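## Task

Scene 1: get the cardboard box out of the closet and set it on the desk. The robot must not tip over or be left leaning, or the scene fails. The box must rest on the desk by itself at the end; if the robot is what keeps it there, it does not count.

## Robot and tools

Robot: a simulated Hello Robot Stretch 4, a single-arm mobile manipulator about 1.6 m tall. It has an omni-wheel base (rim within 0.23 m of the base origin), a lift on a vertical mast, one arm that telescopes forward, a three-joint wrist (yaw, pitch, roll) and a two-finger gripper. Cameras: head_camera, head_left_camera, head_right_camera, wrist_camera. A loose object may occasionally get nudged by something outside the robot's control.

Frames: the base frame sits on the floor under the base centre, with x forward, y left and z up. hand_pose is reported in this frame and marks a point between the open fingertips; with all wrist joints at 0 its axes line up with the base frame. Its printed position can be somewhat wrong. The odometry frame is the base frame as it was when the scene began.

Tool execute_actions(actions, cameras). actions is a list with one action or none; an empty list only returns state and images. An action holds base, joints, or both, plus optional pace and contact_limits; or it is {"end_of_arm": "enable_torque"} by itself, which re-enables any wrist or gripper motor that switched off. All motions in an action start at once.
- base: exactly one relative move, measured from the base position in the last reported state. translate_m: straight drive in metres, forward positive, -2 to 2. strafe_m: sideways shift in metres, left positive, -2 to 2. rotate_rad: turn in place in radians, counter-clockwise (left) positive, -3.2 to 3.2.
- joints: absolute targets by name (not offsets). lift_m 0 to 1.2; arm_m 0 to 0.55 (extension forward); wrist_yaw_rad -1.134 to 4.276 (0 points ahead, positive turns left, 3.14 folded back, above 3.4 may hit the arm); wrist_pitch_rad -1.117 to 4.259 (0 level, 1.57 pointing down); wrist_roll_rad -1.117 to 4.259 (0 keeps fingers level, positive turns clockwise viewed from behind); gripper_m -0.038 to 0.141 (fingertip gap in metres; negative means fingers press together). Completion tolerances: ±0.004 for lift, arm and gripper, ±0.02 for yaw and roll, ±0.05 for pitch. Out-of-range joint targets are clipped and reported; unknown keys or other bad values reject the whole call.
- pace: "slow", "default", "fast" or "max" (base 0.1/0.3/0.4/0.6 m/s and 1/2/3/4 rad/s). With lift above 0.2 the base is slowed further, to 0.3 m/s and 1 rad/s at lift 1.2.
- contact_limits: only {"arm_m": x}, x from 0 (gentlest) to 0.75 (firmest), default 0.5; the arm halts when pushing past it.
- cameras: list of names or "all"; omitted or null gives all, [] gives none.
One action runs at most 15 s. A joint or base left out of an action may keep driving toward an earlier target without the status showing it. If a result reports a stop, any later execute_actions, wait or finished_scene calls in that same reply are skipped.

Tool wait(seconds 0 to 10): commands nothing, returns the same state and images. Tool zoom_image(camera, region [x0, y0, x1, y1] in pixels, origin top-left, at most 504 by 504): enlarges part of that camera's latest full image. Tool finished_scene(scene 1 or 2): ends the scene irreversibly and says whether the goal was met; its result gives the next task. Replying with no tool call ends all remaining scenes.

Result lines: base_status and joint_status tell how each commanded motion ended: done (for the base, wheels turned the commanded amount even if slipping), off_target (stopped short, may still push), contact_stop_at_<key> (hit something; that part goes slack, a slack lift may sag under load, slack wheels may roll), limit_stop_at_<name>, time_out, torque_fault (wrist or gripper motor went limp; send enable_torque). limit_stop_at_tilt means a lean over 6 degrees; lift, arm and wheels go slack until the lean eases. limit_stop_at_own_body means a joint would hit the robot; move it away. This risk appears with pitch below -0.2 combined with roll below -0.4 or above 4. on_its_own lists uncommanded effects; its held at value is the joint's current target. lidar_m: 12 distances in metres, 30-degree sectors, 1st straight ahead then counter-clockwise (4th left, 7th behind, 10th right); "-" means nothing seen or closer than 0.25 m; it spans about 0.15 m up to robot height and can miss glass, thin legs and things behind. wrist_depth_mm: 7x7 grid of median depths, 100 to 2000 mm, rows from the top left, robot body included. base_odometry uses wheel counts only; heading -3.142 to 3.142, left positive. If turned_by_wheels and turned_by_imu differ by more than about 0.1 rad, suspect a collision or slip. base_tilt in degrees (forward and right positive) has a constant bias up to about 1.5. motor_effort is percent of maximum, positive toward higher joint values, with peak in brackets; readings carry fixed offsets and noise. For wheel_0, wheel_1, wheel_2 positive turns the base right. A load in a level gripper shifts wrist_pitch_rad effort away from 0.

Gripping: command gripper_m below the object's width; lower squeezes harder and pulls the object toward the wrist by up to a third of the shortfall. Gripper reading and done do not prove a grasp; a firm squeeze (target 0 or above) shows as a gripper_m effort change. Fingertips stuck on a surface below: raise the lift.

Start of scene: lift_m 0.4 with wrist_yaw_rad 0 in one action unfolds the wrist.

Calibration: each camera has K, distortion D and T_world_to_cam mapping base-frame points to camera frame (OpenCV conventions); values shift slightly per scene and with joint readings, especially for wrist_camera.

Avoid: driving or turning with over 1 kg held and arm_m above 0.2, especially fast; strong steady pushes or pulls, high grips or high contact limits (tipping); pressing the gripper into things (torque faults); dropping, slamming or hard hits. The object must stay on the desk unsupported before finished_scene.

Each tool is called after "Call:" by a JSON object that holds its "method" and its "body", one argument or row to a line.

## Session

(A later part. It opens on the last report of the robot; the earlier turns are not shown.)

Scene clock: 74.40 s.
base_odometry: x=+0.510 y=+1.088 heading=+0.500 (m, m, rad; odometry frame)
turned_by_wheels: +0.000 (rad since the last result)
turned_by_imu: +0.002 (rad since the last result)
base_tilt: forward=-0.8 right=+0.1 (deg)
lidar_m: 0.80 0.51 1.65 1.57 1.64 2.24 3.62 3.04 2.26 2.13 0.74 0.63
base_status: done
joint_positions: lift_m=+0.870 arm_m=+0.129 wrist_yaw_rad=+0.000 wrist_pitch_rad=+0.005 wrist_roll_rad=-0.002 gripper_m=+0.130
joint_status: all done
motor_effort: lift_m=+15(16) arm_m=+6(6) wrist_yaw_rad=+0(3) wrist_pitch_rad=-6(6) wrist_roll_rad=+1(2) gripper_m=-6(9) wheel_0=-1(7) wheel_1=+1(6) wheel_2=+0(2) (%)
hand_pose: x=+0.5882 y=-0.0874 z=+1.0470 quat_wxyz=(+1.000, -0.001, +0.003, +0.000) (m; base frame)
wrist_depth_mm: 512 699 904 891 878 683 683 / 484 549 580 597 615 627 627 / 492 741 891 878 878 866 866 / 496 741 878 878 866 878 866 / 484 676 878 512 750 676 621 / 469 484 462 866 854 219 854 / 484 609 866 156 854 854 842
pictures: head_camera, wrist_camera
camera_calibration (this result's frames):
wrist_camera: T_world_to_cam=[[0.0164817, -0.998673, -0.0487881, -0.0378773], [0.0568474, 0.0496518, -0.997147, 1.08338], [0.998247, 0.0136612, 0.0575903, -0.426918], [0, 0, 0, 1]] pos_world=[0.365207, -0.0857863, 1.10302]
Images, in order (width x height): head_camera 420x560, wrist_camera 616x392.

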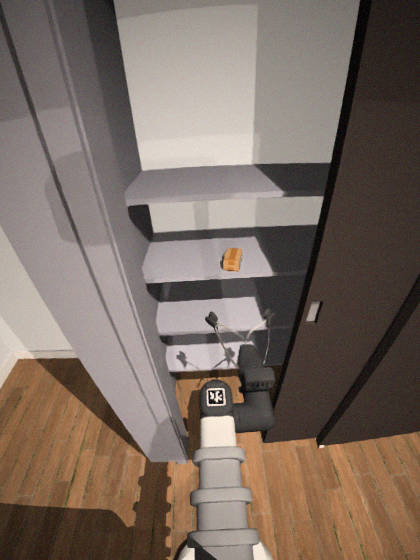

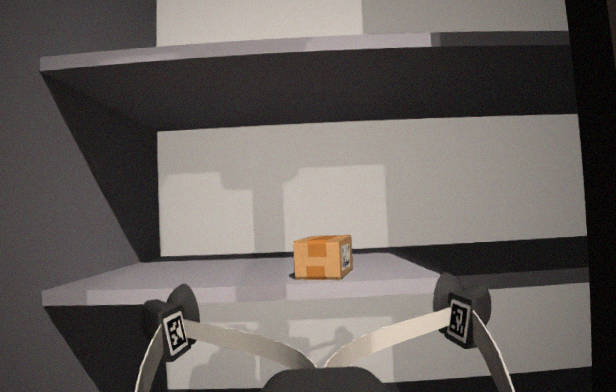

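Call:
{"method": "execute_actions", "body": {
  "actions": [
    {"base":{"strafe_m":-0.015},"joints":{"arm_m":0.36},"contact_limits":{"arm_m":0.25}}
  ],
  "cameras": ["wrist_camera","head_camera"]
}}

Scene clock: 78.73 s.
base_odometry: x=+0.517 y=+1.075 heading=+0.500 (m, m, rad; odometry frame)
turned_by_wheels: +0.000 (rad since the last result)
turned_by_imu: +0.001 (rad since the last result)
base_tilt: forward=-0.9 right=+0.1 (deg)
lidar_m: 0.81 0.52 1.66 1.61 1.65 2.27 3.63 3.04 2.24 2.11 0.74 0.61
base_status: done
joint_positions: lift_m=+0.870 arm_m=+0.359 wrist_yaw_rad=+0.000 wrist_pitch_rad=+0.005 wrist_roll_rad=-0.002 gripper_m=+0.130
joint_status: all done
motor_effort: lift_m=+15(15) arm_m=+7(4) wrist_yaw_rad=+0(2) wrist_pitch_rad=-6(7) wrist_roll_rad=+2(1) gripper_m=-4(3) wheel_0=+1(7) wheel_1=-2(9) wheel_2=+0(1) (%)
contact_limits: arm_m 0.25
hand_pose: x=+0.8182 y=-0.0874 z=+1.0470 quat_wxyz=(+1.000, -0.001, +0.003, +0.000) (m; base frame)
wrist_depth_mm: 384 399 407 413 424 439 436 / 492 554 580 603 621 634 640 / 521 654 654 647 647 647 640 / 517 647 640 640 647 640 634 / 512 647 647 340 634 634 609 / 366 319 279 254 319 218 291 / 236 233 233 156 231 230 231
pictures: head_camera, wrist_camera
camera_calibration (this result's frames):
wrist_camera: T_world_to_cam=[[0.0164335, -0.998674, -0.048789, -0.0416412], [0.0567886, 0.0496491, -0.997151, 1.07034], [0.998251, 0.013616, 0.0575292, -0.65643], [0, 0, 0, 1]] pos_world=[0.595183, -0.0857893, 1.10302]
Images, in order (width x height): head_camera 420x560, wrist_camera 616x392.

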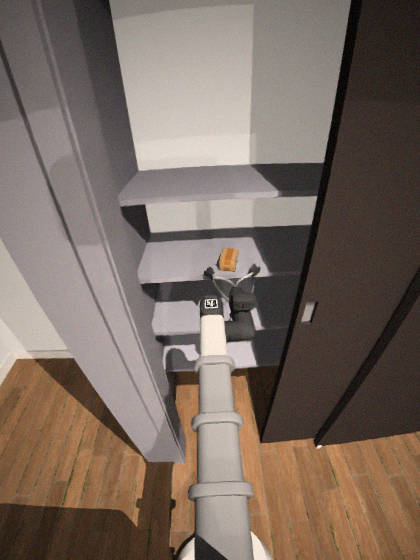

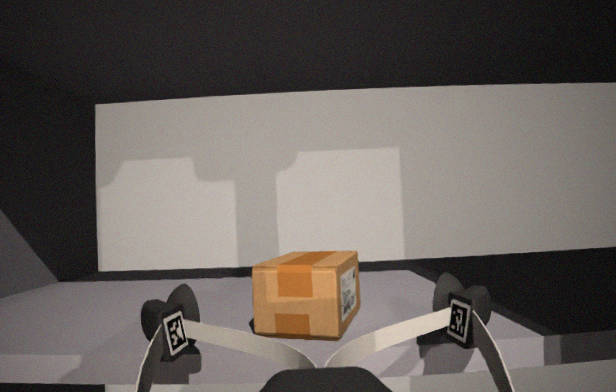

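Call:
{"method": "execute_actions", "body": {
  "actions": [
    {"base":{"strafe_m":0.012},"joints":{"arm_m":0.46,"lift_m":0.865},"contact_limits":{"arm_m":0.25},"pace":"slow"}
  ],
  "cameras": ["wrist_camera"]
}}

Call:
{"method": "execute_actions", "body": {
  "actions": [
    {"joints":{"gripper_m":0.03}}
  ],
  "cameras": ["wrist_camera"]
}}

Call:
{"method": "execute_actions", "body": {
  "actions": [
    {"joints":{"lift_m":0.9},"pace":"slow"}
  ],
  "cameras": ["wrist_camera"]
}}

Scene clock: 83.77 s.
base_odometry: x=+0.512 y=+1.086 heading=+0.500 (m, m, rad; odometry frame)
turned_by_wheels: +0.000 (rad since the last result)
turned_by_imu: +0.001 (rad since the last result)
base_tilt: forward=-0.8 right=+0.1 (deg)
lidar_m: 0.81 0.50 1.66 1.58 1.64 2.23 3.60 3.03 2.26 2.13 0.76 0.61
base_status: done
joint_positions: lift_m=+0.865 arm_m=+0.459 wrist_yaw_rad=+0.000 wrist_pitch_rad=+0.005 wrist_roll_rad=-0.002 gripper_m=+0.130
joint_status: all done
motor_effort: lift_m=+15(15) arm_m=+7(8) wrist_yaw_rad=+0(1) wrist_pitch_rad=-6(7) wrist_roll_rad=+2(1) gripper_m=-3(1) wheel_0=-2(10) wheel_1=+2(6) wheel_2=+0(1) (%)
contact_limits: arm_m 0.25
hand_pose: x=+0.9182 y=-0.0874 z=+1.0420 quat_wxyz=(+1.000, -0.001, +0.003, +0.000) (m; base frame)
wrist_depth_mm: 397 410 413 424 433 452 452 / 496 549 554 549 544 544 544 / 504 549 544 549 544 544 539 / 500 549 544 544 539 539 544 / 496 549 544 544 539 535 535 / 347 301 189 160 202 217 276 / 215 206 183 153 180 183 191
pictures: wrist_camera
camera_calibration (this result's frames):
wrist_camera: T_world_to_cam=[[0.0163051, -0.998676, -0.0487892, -0.0434469], [0.0567951, 0.049642, -0.997151, 1.05967], [0.998253, 0.0134877, 0.0575293, -0.75593], [0, 0, 0, 1]] pos_world=[0.695134, -0.0857977, 1.09802]
Images, in order (width x height): wrist_camera 616x392.

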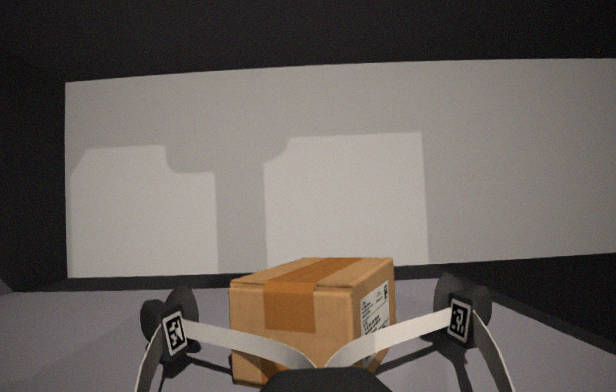

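Scene clock: 85.70 s.
base_odometry: x=+0.512 y=+1.086 heading=+0.500 (m, m, rad; odometry frame)
turned_by_wheels: +0.000 (rad since the last result)
turned_by_imu: +0.001 (rad since the last result)
base_tilt: forward=-0.9 right=+0.1 (deg)
lidar_m: 0.81 0.52 1.65 1.58 1.65 2.26 3.62 3.02 2.25 2.14 0.77 0.62
base_status: not commanded
joint_positions: lift_m=+0.865 arm_m=+0.459 wrist_yaw_rad=+0.000 wrist_pitch_rad=+0.005 wrist_roll_rad=-0.002 gripper_m=+0.030
joint_status: all done
motor_effort: lift_m=+15(15) arm_m=+6(7) wrist_yaw_rad=+0(1) wrist_pitch_rad=-7(7) wrist_roll_rad=+1(2) gripper_m=-19(22) wheel_0=-2(2) wheel_1=+1(2) wheel_2=+0(0) (%)
hand_pose: x=+0.9182 y=-0.0874 z=+1.0420 quat_wxyz=(+1.000, -0.001, +0.003, +0.000) (m; base frame)
wrist_depth_mm: 394 413 418 424 433 452 449 / 496 554 554 554 549 549 549 / 504 554 549 549 544 544 539 / 504 544 544 549 544 544 539 / 496 544 539 539 539 535 539 / 345 340 178 161 192 287 276 / 214 205 176 159 178 171 191
pictures: wrist_camera
camera_calibration (this result's frames):
wrist_camera: T_world_to_cam=[[0.016304, -0.998676, -0.0487891, -0.0434467], [0.0567953, 0.0496418, -0.997151, 1.05967], [0.998253, 0.0134866, 0.0575294, -0.75596], [0, 0, 0, 1]] pos_world=[0.695163, -0.0857978, 1.09802]
Images, in order (width x height): wrist_camera 616x392.

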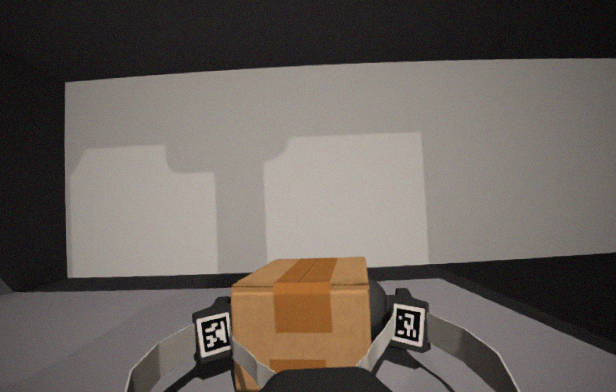

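Scene clock: 86.83 s.
base_odometry: x=+0.512 y=+1.086 heading=+0.500 (m, m, rad; odometry frame)
turned_by_wheels: +0.000 (rad since the last result)
turned_by_imu: +0.000 (rad since the last result)
base_tilt: forward=-0.8 right=+0.0 (deg)
lidar_m: 0.82 0.50 1.65 1.59 1.66 2.24 3.61 3.04 2.27 2.12 0.76 0.61
base_status: not commanded
joint_positions: lift_m=+0.900 arm_m=+0.459 wrist_yaw_rad=+0.000 wrist_pitch_rad=+0.006 wrist_roll_rad=-0.002 gripper_m=+0.030
joint_status: all done
motor_effort: lift_m=+21(21) arm_m=+6(6) wrist_yaw_rad=+0(1) wrist_pitch_rad=-8(10) wrist_roll_rad=+1(2) gripper_m=-18(18) wheel_0=-2(2) wheel_1=+2(1) wheel_2=+0(0) (%)
hand_pose: x=+0.9182 y=-0.0874 z=+1.0763 quat_wxyz=(+1.000, -0.001, +0.003, +0.000) (m; base frame)
wrist_depth_mm: 332 345 347 355 362 377 377 / 452 477 496 517 535 539 539 / 508 549 549 549 549 544 539 / 504 549 544 544 539 539 535 / 496 544 544 539 539 535 535 / 455 477 179 161 192 407 384 / 304 293 177 159 220 244 271
pictures: wrist_camera
camera_calibration (this result's frames):
wrist_camera: T_world_to_cam=[[0.0162655, -0.998676, -0.0488021, -0.0417241], [0.0559984, 0.0496418, -0.997196, 1.09465], [0.998298, 0.013487, 0.0567317, -0.757116], [0, 0, 0, 1]] pos_world=[0.695208, -0.0857978, 1.13249]
Images, in order (width x height): wrist_camera 616x392.

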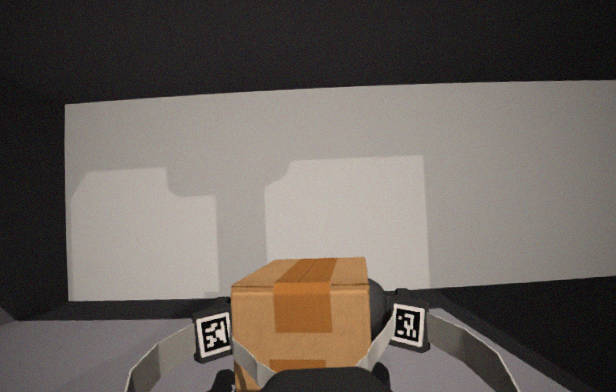

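Call:
{"method": "execute_actions", "body": {
  "actions": [
    {"joints":{"arm_m":0.0}}
  ],
  "cameras": []
}}

Call:
{"method": "execute_actions", "body": {
  "actions": [
    {"base":{"translate_m":-1.3},"joints":{"lift_m":0.8}}
  ],
  "cameras": []
}}

Call:
{"method": "execute_actions", "body": {
  "actions": [
    {"base":{"rotate_rad":3.14}}
  ]
}}

Scene clock: 91.83 s.
base_odometry: x=+0.512 y=+1.086 heading=+0.500 (m, m, rad; odometry frame)
turned_by_wheels: +0.000 (rad since the last result)
turned_by_imu: +0.001 (rad since the last result)
base_tilt: forward=-0.9 right=+0.0 (deg)
lidar_m: 0.81 0.51 1.65 1.58 1.65 2.24 3.63 3.02 2.26 2.12 0.76 0.60
base_status: not commanded
joint_positions: lift_m=+0.900 arm_m=+0.001 wrist_yaw_rad=+0.000 wrist_pitch_rad=+0.006 wrist_roll_rad=-0.002 gripper_m=+0.030
joint_status: all done
motor_effort: lift_m=+21(21) arm_m=-7(9) wrist_yaw_rad=+0(1) wrist_pitch_rad=-8(10) wrist_roll_rad=+1(1) gripper_m=-17(16) wheel_0=-2(2) wheel_1=+2(2) wheel_2=+0(0) (%)
hand_pose: x=+0.4606 y=-0.0875 z=+1.0761 quat_wxyz=(+1.000, -0.001, +0.003, +0.000) (m; base frame)
wrist_depth_mm: 377 759 1025 1008 1008 351 330 / 377 707 1025 1025 1008 362 327 / 364 691 854 917 946 741 325 / 362 732 991 991 991 991 325 / 357 723 991 1008 1008 621 334 / 362 654 178 160 192 585 332 / 355 609 177 158 554 319 319
pictures: none
No camera images: the call's "cameras" was empty. Leave "cameras" out to get every camera's image.

Scene clock: 97.67 s.
base_odometry: x=-0.629 y=+0.462 heading=+0.500 (m, m, rad; odometry frame)
turned_by_wheels: +0.000 (rad since the last result)
turned_by_imu: +0.004 (rad since the last result)
base_tilt: forward=-1.0 right=+0.0 (deg)
lidar_m: 1.79 2.28 1.65 1.57 1.66 2.22 2.22 1.55 2.01 2.17 2.24 1.90
base_status: done
joint_positions: lift_m=+0.800 arm_m=+0.001 wrist_yaw_rad=+0.000 wrist_pitch_rad=+0.006 wrist_roll_rad=-0.002 gripper_m=+0.030
joint_status: all done
motor_effort: lift_m=+17(20) arm_m=-7(7) wrist_yaw_rad=+0(1) wrist_pitch_rad=-10(12) wrist_roll_rad=+1(1) gripper_m=-19(16) wheel_0=-1(5) wheel_1=-2(5) wheel_2=-2(9) (%)
hand_pose: x=+0.4606 y=-0.0874 z=+0.9765 quat_wxyz=(+1.000, -0.001, +0.003, +0.000) (m; base frame)
wrist_depth_mm: - - 1576 - 1618 1576 1618 / - - 1537 - 1618 1618 1576 / - - 1576 - 1661 1576 1537 / - - 1537 - 1618 1537 1576 / - - 1576 - 1618 1576 1576 / - - 178 160 192 1537 1537 / - - 177 158 891 1537 1499
pictures: none
No camera images: the call's "cameras" was empty. Leave "cameras" out to get every camera's image.

Scene clock: 100.53 s.
base_odometry: x=-0.629 y=+0.462 heading=-2.644 (m, m, rad; odometry frame)
turned_by_wheels: +3.140 (rad since the last result)
turned_by_imu: +3.152 (rad since the last result)
base_tilt: forward=-0.8 right=+0.1 (deg)
lidar_m: 2.22 1.53 2.01 2.16 2.25 1.91 1.80 2.27 1.66 1.57 1.64 2.23
base_status: done
joint_positions: lift_m=+0.800 arm_m=+0.001 wrist_yaw_rad=+0.000 wrist_pitch_rad=+0.006 wrist_roll_rad=-0.002 gripper_m=+0.030
joint_status: not commanded
motor_effort: lift_m=+17(17) arm_m=-6(7) wrist_yaw_rad=+0(2) wrist_pitch_rad=-10(10) wrist_roll_rad=+1(2) gripper_m=-18(19) wheel_0=-2(7) wheel_1=-2(8) wheel_2=-2(12) (%)
hand_pose: x=+0.4606 y=-0.0874 z=+0.9764 quat_wxyz=(+1.000, -0.001, +0.003, +0.000) (m; base frame)
wrist_depth_mm: - - - - - - - / - - - - - - - / - - - - - - - / - - - - - 1983 1983 / - 1983 1983 1983 1921 1983 1983 / 1983 1983 178 161 192 1983 1921 / 1921 1808 177 159 1060 1983 1983
pictures: head_camera, head_left_camera, head_right_camera, wrist_camera
camera_calibration (this result's frames):
wrist_camera: T_world_to_cam=[[0.0164993, -0.998672, -0.0488144, -0.039175], [0.0555367, 0.0496611, -0.997221, 1.02094], [0.99832, 0.0137425, 0.0562823, -0.294183], [0, 0, 0, 1]] pos_world=[0.237635, -0.0857813, 1.03275]
Images, in order (width x height): head_camera 420x560, head_left_camera 420x672, head_right_camera 420x672, wrist_camera 616x392.

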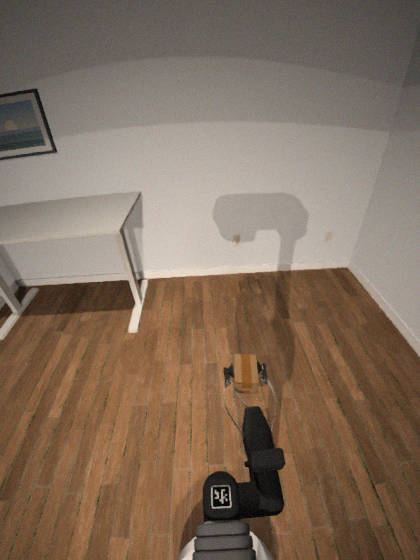

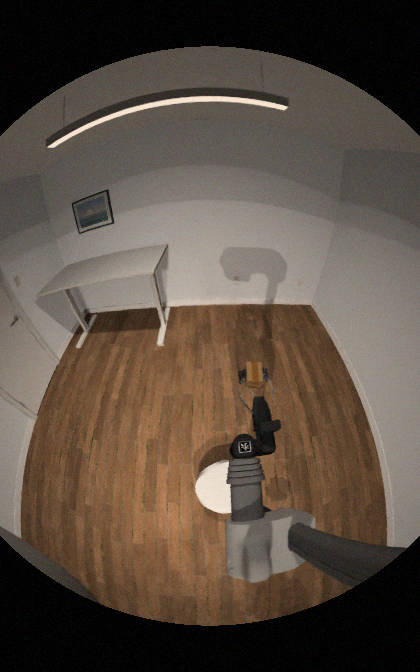

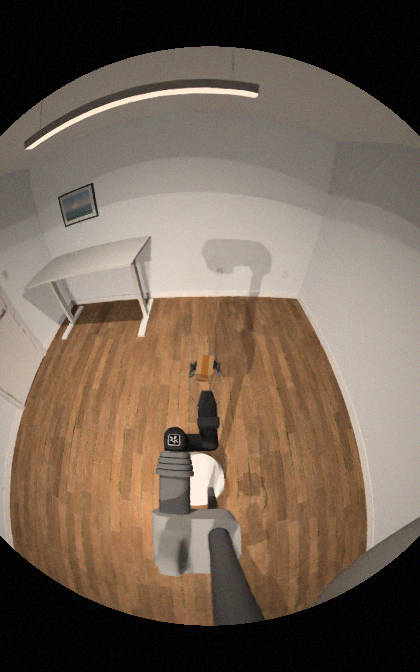

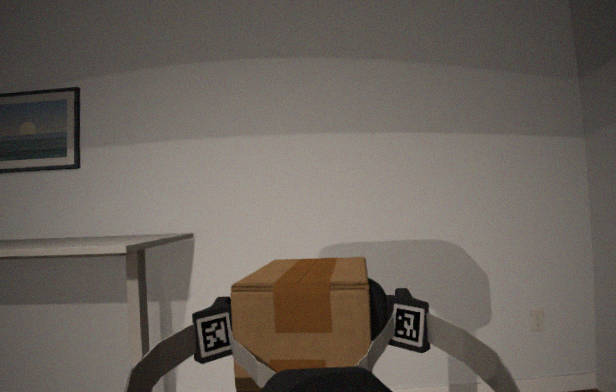

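Call:
{"method": "execute_actions", "body": {
  "actions": [
    {"base":{"strafe_m":1.0},"joints":{"lift_m":0.9}}
  ],
  "cameras": []
}}

Call:
{"method": "execute_actions", "body": {
  "actions": [
    {"base":{"translate_m":0.8}}
  ]
}}

Scene clock: 107.53 s.
base_odometry: x=-0.152 y=-0.416 heading=-2.644 (m, m, rad; odometry frame)
turned_by_wheels: +0.000 (rad since the last result)
turned_by_imu: +0.005 (rad since the last result)
base_tilt: forward=-0.8 right=+0.1 (deg)
lidar_m: 1.40 1.45 1.20 1.17 1.22 1.64 1.81 1.93 2.68 2.59 2.69 1.46
base_status: done
joint_positions: lift_m=+0.900 arm_m=+0.001 wrist_yaw_rad=+0.000 wrist_pitch_rad=+0.006 wrist_roll_rad=-0.002 gripper_m=+0.030
joint_status: all done
motor_effort: lift_m=+20(19) arm_m=-7(7) wrist_yaw_rad=+0(0) wrist_pitch_rad=-10(9) wrist_roll_rad=+2(1) gripper_m=-15(23) wheel_0=+1(9) wheel_1=+1(9) wheel_2=+0(2) (%)
hand_pose: x=+0.4606 y=-0.0874 z=+1.0762 quat_wxyz=(+1.000, -0.001, +0.003, +0.000) (m; base frame)
wrist_depth_mm: 1863 - - - - - - / 1863 - - - - - 1983 / 1808 - 1983 - - - 1921 / 1808 - 1921 1983 1983 1983 1983 / 1618 1983 1921 1708 1921 1921 1921 / 1537 1983 178 160 192 1921 1983 / 1661 - 177 159 831 1921 1921
pictures: none
No camera images: the call's "cameras" was empty. Leave "cameras" out to get every camera's image.

Scene clock: 111.67 s.
base_odometry: x=-0.854 y=-0.799 heading=-2.643 (m, m, rad; odometry frame)
turned_by_wheels: +0.000 (rad since the last result)
turned_by_imu: -0.001 (rad since the last result)
base_tilt: forward=-0.7 right=+0.1 (deg)
lidar_m: 0.61 0.64 0.84 1.14 1.21 1.66 2.62 2.78 2.69 2.57 2.04 0.65
base_status: done
joint_positions: lift_m=+0.900 arm_m=+0.001 wrist_yaw_rad=+0.000 wrist_pitch_rad=+0.006 wrist_roll_rad=-0.002 gripper_m=+0.030
joint_status: not commanded
motor_effort: lift_m=+20(20) arm_m=-7(7) wrist_yaw_rad=+0(0) wrist_pitch_rad=-10(9) wrist_roll_rad=+2(2) gripper_m=-19(19) wheel_0=+0(7) wheel_1=+0(6) wheel_2=+1(8) (%)
hand_pose: x=+0.4606 y=-0.0874 z=+1.0762 quat_wxyz=(+1.000, -0.001, +0.003, +0.000) (m; base frame)
wrist_depth_mm: 1205 1205 1205 1205 1182 1205 1205 / 1205 1182 1182 1205 1205 1205 1205 / 1229 1182 1205 1182 1182 1205 1182 / 1205 1182 1205 1205 1182 1205 1182 / 1205 1182 1182 1182 1182 1182 1182 / 778 768 178 161 192 654 1160 / 488 466 177 159 296 389 418
pictures: head_camera, head_left_camera, head_right_camera, wrist_camera
camera_calibration (this result's frames):
wrist_camera: T_world_to_cam=[[0.0163786, -0.998674, -0.0488145, -0.034283], [0.0555427, 0.0496544, -0.997221, 1.12045], [0.998322, 0.0136218, 0.0562823, -0.29978], [0, 0, 0, 1]] pos_world=[0.237606, -0.0857892, 1.13253]
Images, in order (width x height): head_camera 420x560, head_left_camera 420x672, head_right_camera 420x672, wrist_camera 616x392.

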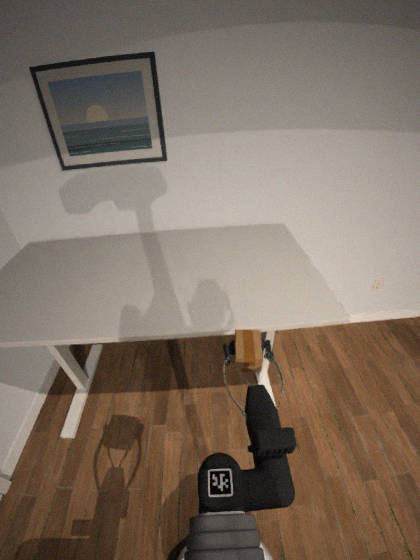

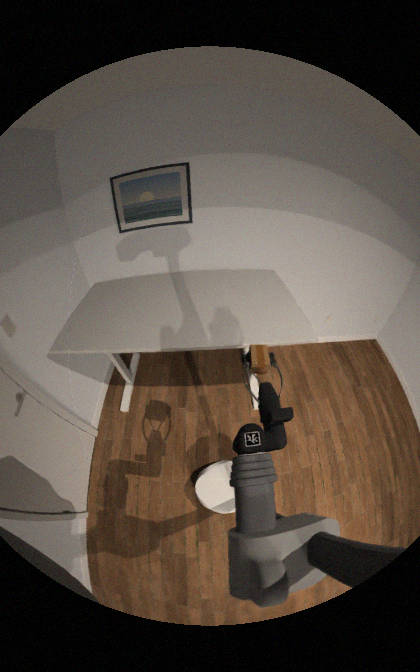

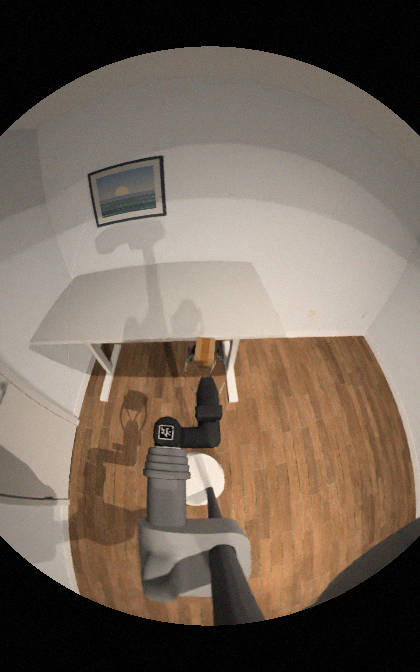

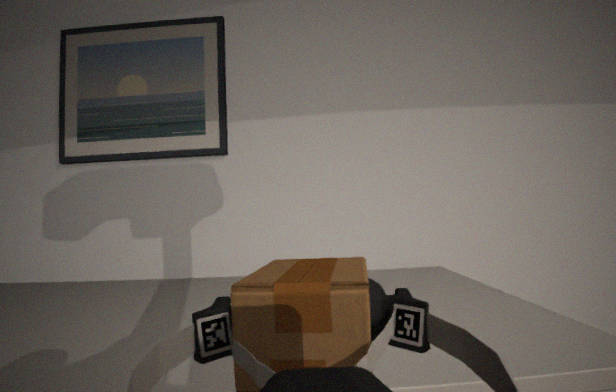

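Call:
{"method": "execute_actions", "body": {
  "actions": [
    {"base":{"strafe_m":0.2},"joints":{"arm_m":0.36}}
  ],
  "cameras": []
}}

Call:
{"method": "execute_actions", "body": {
  "actions": [
    {"joints":{"lift_m":0.825},"pace":"slow"}
  ],
  "cameras": ["wrist_camera","head_camera"]
}}

Scene clock: 115.57 s.
base_odometry: x=-0.759 y=-0.974 heading=-2.643 (m, m, rad; odometry frame)
turned_by_wheels: +0.000 (rad since the last result)
turned_by_imu: +0.001 (rad since the last result)
base_tilt: forward=-0.9 right=+0.0 (deg)
lidar_m: 0.59 0.62 0.83 0.94 1.01 1.37 2.60 2.76 2.90 2.76 0.90 0.64
base_status: done
joint_positions: lift_m=+0.900 arm_m=+0.359 wrist_yaw_rad=+0.000 wrist_pitch_rad=+0.006 wrist_roll_rad=-0.002 gripper_m=+0.030
joint_status: all done
motor_effort: lift_m=+20(20) arm_m=+6(8) wrist_yaw_rad=-1(1) wrist_pitch_rad=-10(10) wrist_roll_rad=+2(1) gripper_m=-21(21) wheel_0=+0(7) wheel_1=+0(9) wheel_2=+0(0) (%)
hand_pose: x=+0.8182 y=-0.0874 z=+1.0762 quat_wxyz=(+1.000, -0.001, +0.003, +0.000) (m; base frame)
wrist_depth_mm: 831 820 831 842 842 842 842 / 820 831 831 842 831 831 831 / 842 842 831 831 831 831 831 / 842 831 842 831 842 831 809 / 831 842 831 831 820 809 820 / 820 750 178 161 192 640 609 / 480 459 178 158 291 384 413
pictures: none
No camera images: the call's "cameras" was empty. Leave "cameras" out to get every camera's image.

Scene clock: 117.07 s.
base_odometry: x=-0.759 y=-0.974 heading=-2.643 (m, m, rad; odometry frame)
turned_by_wheels: +0.000 (rad since the last result)
turned_by_imu: +0.000 (rad since the last result)
base_tilt: forward=-0.9 right=+0.0 (deg)
lidar_m: 0.61 0.63 0.84 0.93 0.99 1.40 2.59 2.77 2.89 2.76 0.90 0.64
base_status: not commanded
joint_positions: lift_m=+0.825 arm_m=+0.359 wrist_yaw_rad=+0.000 wrist_pitch_rad=+0.006 wrist_roll_rad=-0.002 gripper_m=+0.030
joint_status: all done
motor_effort: lift_m=+15(15) arm_m=+7(6) wrist_yaw_rad=-2(1) wrist_pitch_rad=-11(9) wrist_roll_rad=+0(1) gripper_m=-17(18) wheel_0=+0(0) wheel_1=+0(0) wheel_2=+0(0) (%)
hand_pose: x=+0.8182 y=-0.0874 z=+1.0016 quat_wxyz=(+1.000, -0.001, +0.003, +0.000) (m; base frame)
wrist_depth_mm: 842 831 831 854 842 842 842 / 820 820 831 842 831 831 842 / 842 842 842 831 842 831 831 / 831 842 831 831 831 831 831 / 842 831 820 831 820 820 741 / 449 445 178 160 192 379 359 / 282 270 177 158 211 226 250
pictures: head_camera, wrist_camera
camera_calibration (this result's frames):
wrist_camera: T_world_to_cam=[[0.0164742, -0.998672, -0.0488126, -0.0438367], [0.0556504, 0.0496594, -0.997215, 1.0261], [0.998314, 0.0137118, 0.0563946, -0.652761], [0, 0, 0, 1]] pos_world=[0.59528, -0.0857833, 1.05791]
Images, in order (width x height): head_camera 420x560, wrist_camera 616x392.

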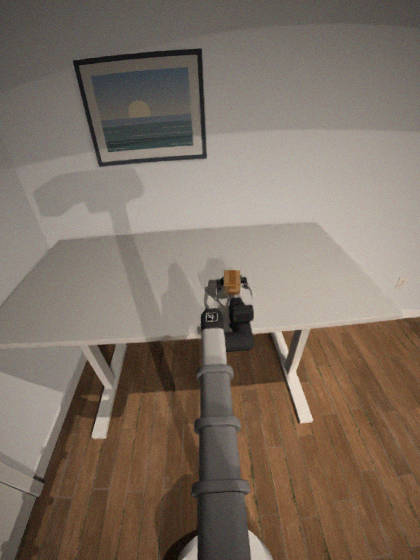

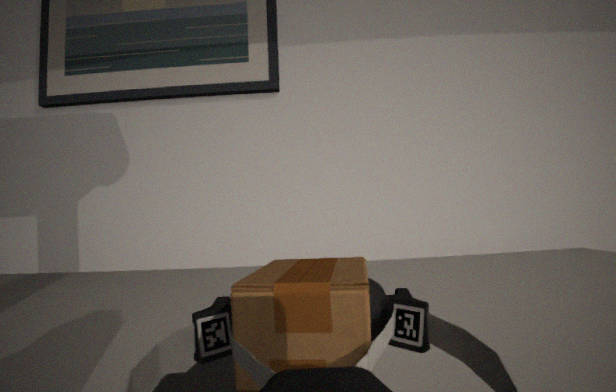

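Call:
{"method": "execute_actions", "body": {
  "actions": [
    {"joints":{"lift_m":0.8},"pace":"slow"}
  ],
  "cameras": []
}}

Call:
{"method": "execute_actions", "body": {
  "actions": [
    {"joints":{"gripper_m":0.12},"pace":"slow"}
  ],
  "cameras": ["wrist_camera"]
}}

Call:
{"method": "execute_actions", "body": {
  "actions": [
    {"joints":{"arm_m":0.1}}
  ],
  "cameras": ["wrist_camera","head_camera"]
}}

Scene clock: 120.00 s.
base_odometry: x=-0.759 y=-0.974 heading=-2.643 (m, m, rad; odometry frame)
turned_by_wheels: +0.000 (rad since the last result)
turned_by_imu: +0.002 (rad since the last result)
base_tilt: forward=-0.8 right=+0.1 (deg)
lidar_m: 0.60 0.62 0.85 0.94 0.97 1.39 2.60 2.79 2.90 2.78 0.91 0.64
base_status: not commanded
joint_positions: lift_m=+0.816 arm_m=+0.359 wrist_yaw_rad=+0.000 wrist_pitch_rad=-0.003 wrist_roll_rad=-0.001 gripper_m=+0.030
joint_status: lift_m contact_stop (moved -0.009 of -0.025)
on_its_own: lift_m is slack since a contact_stop (your +0.800 is given up)
motor_effort: lift_m=+12(13) arm_m=+5(6) wrist_yaw_rad=+1(9) wrist_pitch_rad=+15(38) wrist_roll_rad=-1(7) gripper_m=-17(21) wheel_0=-2(1) wheel_1=+0(1) wheel_2=+0(0) (%)
hand_pose: x=+0.8184 y=-0.0875 z=+0.9947 quat_wxyz=(+1.000, -0.001, -0.001, +0.000) (m; base frame)
wrist_depth_mm: 820 842 842 854 854 854 842 / 831 842 831 842 854 831 842 / 842 842 842 831 842 842 831 / 842 831 831 831 820 831 831 / 831 831 831 820 820 820 831 / 473 469 178 160 192 394 375 / 290 277 177 159 212 229 255
pictures: none
No camera images: the call's "cameras" was empty. Leave "cameras" out to get every camera's image.

not run: a stop came earlier in this reply.

not run: a stop came earlier in this reply.

Call:
{"method": "execute_actions", "body": {
  "actions": [
    {"joints":{"lift_m":0.82,"gripper_m":0.12},"pace":"slow"}
  ],
  "cameras": ["wrist_camera"]
}}

Call:
{"method": "execute_actions", "body": {
  "actions": [
    {"joints":{"arm_m":0.1,"lift_m":0.83}}
  ],
  "cameras": ["wrist_camera","head_camera"]
}}

Scene clock: 125.10 s.
base_odometry: x=-0.759 y=-0.974 heading=-2.643 (m, m, rad; odometry frame)
turned_by_wheels: +0.000 (rad since the last result)
turned_by_imu: +0.001 (rad since the last result)
base_tilt: forward=-0.8 right=+0.1 (deg)
lidar_m: 0.59 0.62 0.84 0.93 0.99 1.39 2.59 2.76 2.88 2.78 0.90 0.65
base_status: not commanded
joint_positions: lift_m=+0.820 arm_m=+0.359 wrist_yaw_rad=+0.000 wrist_pitch_rad=+0.002 wrist_roll_rad=-0.002 gripper_m=+0.120
joint_status: all done
motor_effort: lift_m=+18(18) arm_m=+6(6) wrist_yaw_rad=+1(1) wrist_pitch_rad=+2(2) wrist_roll_rad=+1(1) gripper_m=-7(18) wheel_0=-1(1) wheel_1=+0(1) wheel_2=-1(1) (%)
hand_pose: x=+0.8184 y=-0.0874 z=+0.9976 quat_wxyz=(+1.000, -0.001, +0.001, +0.000) (m; base frame)
wrist_depth_mm: 842 831 842 854 854 842 842 / 831 831 820 842 854 842 831 / 854 842 842 831 842 831 831 / 854 842 831 831 831 831 831 / 831 831 831 831 820 809 768 / 455 449 382 216 359 310 359 / 279 267 247 154 236 229 241
pictures: wrist_camera
camera_calibration (this result's frames):
wrist_camera: T_world_to_cam=[[0.0164157, -0.998681, -0.0486426, -0.0442338], [0.059789, 0.0495425, -0.996981, 1.01844], [0.998076, 0.0134579, 0.0605235, -0.65662], [0, 0, 0, 1]] pos_world=[0.595192, -0.0857947, 1.05295]
Images, in order (width x height): wrist_camera 616x392.

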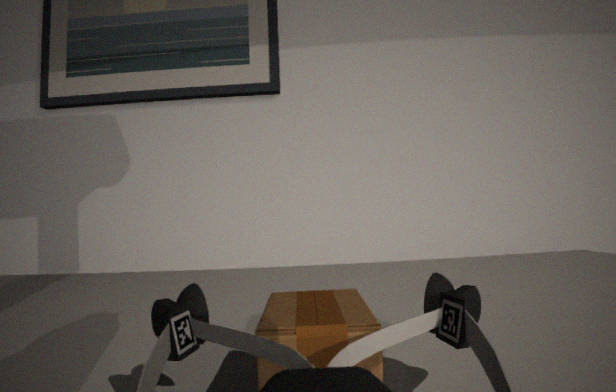

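Scene clock: 127.00 s.
base_odometry: x=-0.759 y=-0.974 heading=-2.643 (m, m, rad; odometry frame)
turned_by_wheels: +0.000 (rad since the last result)
turned_by_imu: +0.001 (rad since the last result)
base_tilt: forward=-0.7 right=+0.1 (deg)
lidar_m: 0.60 0.63 0.83 0.92 1.01 1.39 2.61 2.77 2.89 2.76 0.91 0.65
base_status: not commanded
joint_positions: lift_m=+0.830 arm_m=+0.101 wrist_yaw_rad=+0.000 wrist_pitch_rad=+0.005 wrist_roll_rad=-0.002 gripper_m=+0.120
joint_status: all done
motor_effort: lift_m=+20(19) arm_m=-7(8) wrist_yaw_rad=+1(1) wrist_pitch_rad=-7(7) wrist_roll_rad=+2(2) gripper_m=-4(2) wheel_0=-2(2) wheel_1=+0(0) wheel_2=-1(1) (%)
hand_pose: x=+0.5606 y=-0.0874 z=+1.0065 quat_wxyz=(+1.000, -0.001, +0.003, +0.000) (m; base frame)
wrist_depth_mm: 1138 1098 1098 1098 1118 1098 1078 / 1118 1098 1078 1098 1098 1098 1098 / 1098 1098 1098 1098 1078 1078 1078 / 1098 1098 1098 1098 1078 1078 1078 / 1098 1078 1098 1078 976 878 788 / 480 473 407 433 415 329 382 / 300 286 272 154 273 273 273
pictures: head_camera, wrist_camera
camera_calibration (this result's frames):
wrist_camera: T_world_to_cam=[[0.0162721, -0.998681, -0.048695, -0.0394306], [0.0566023, 0.0495434, -0.997167, 1.04473], [0.998264, 0.0134698, 0.0573339, -0.396735], [0, 0, 0, 1]] pos_world=[0.337554, -0.0857939, 1.06259]
Images, in order (width x height): head_camera 420x560, wrist_camera 616x392.

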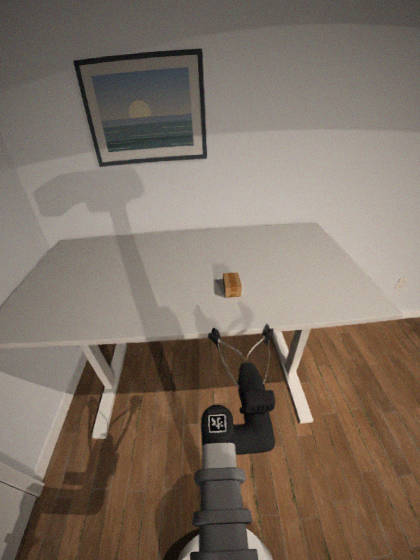

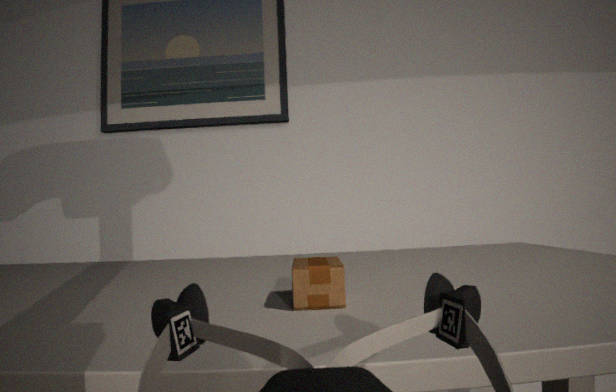

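Call:
{"method": "finished_scene", "body": {
  "scene": 1
}}

The scene is finished: the task was done.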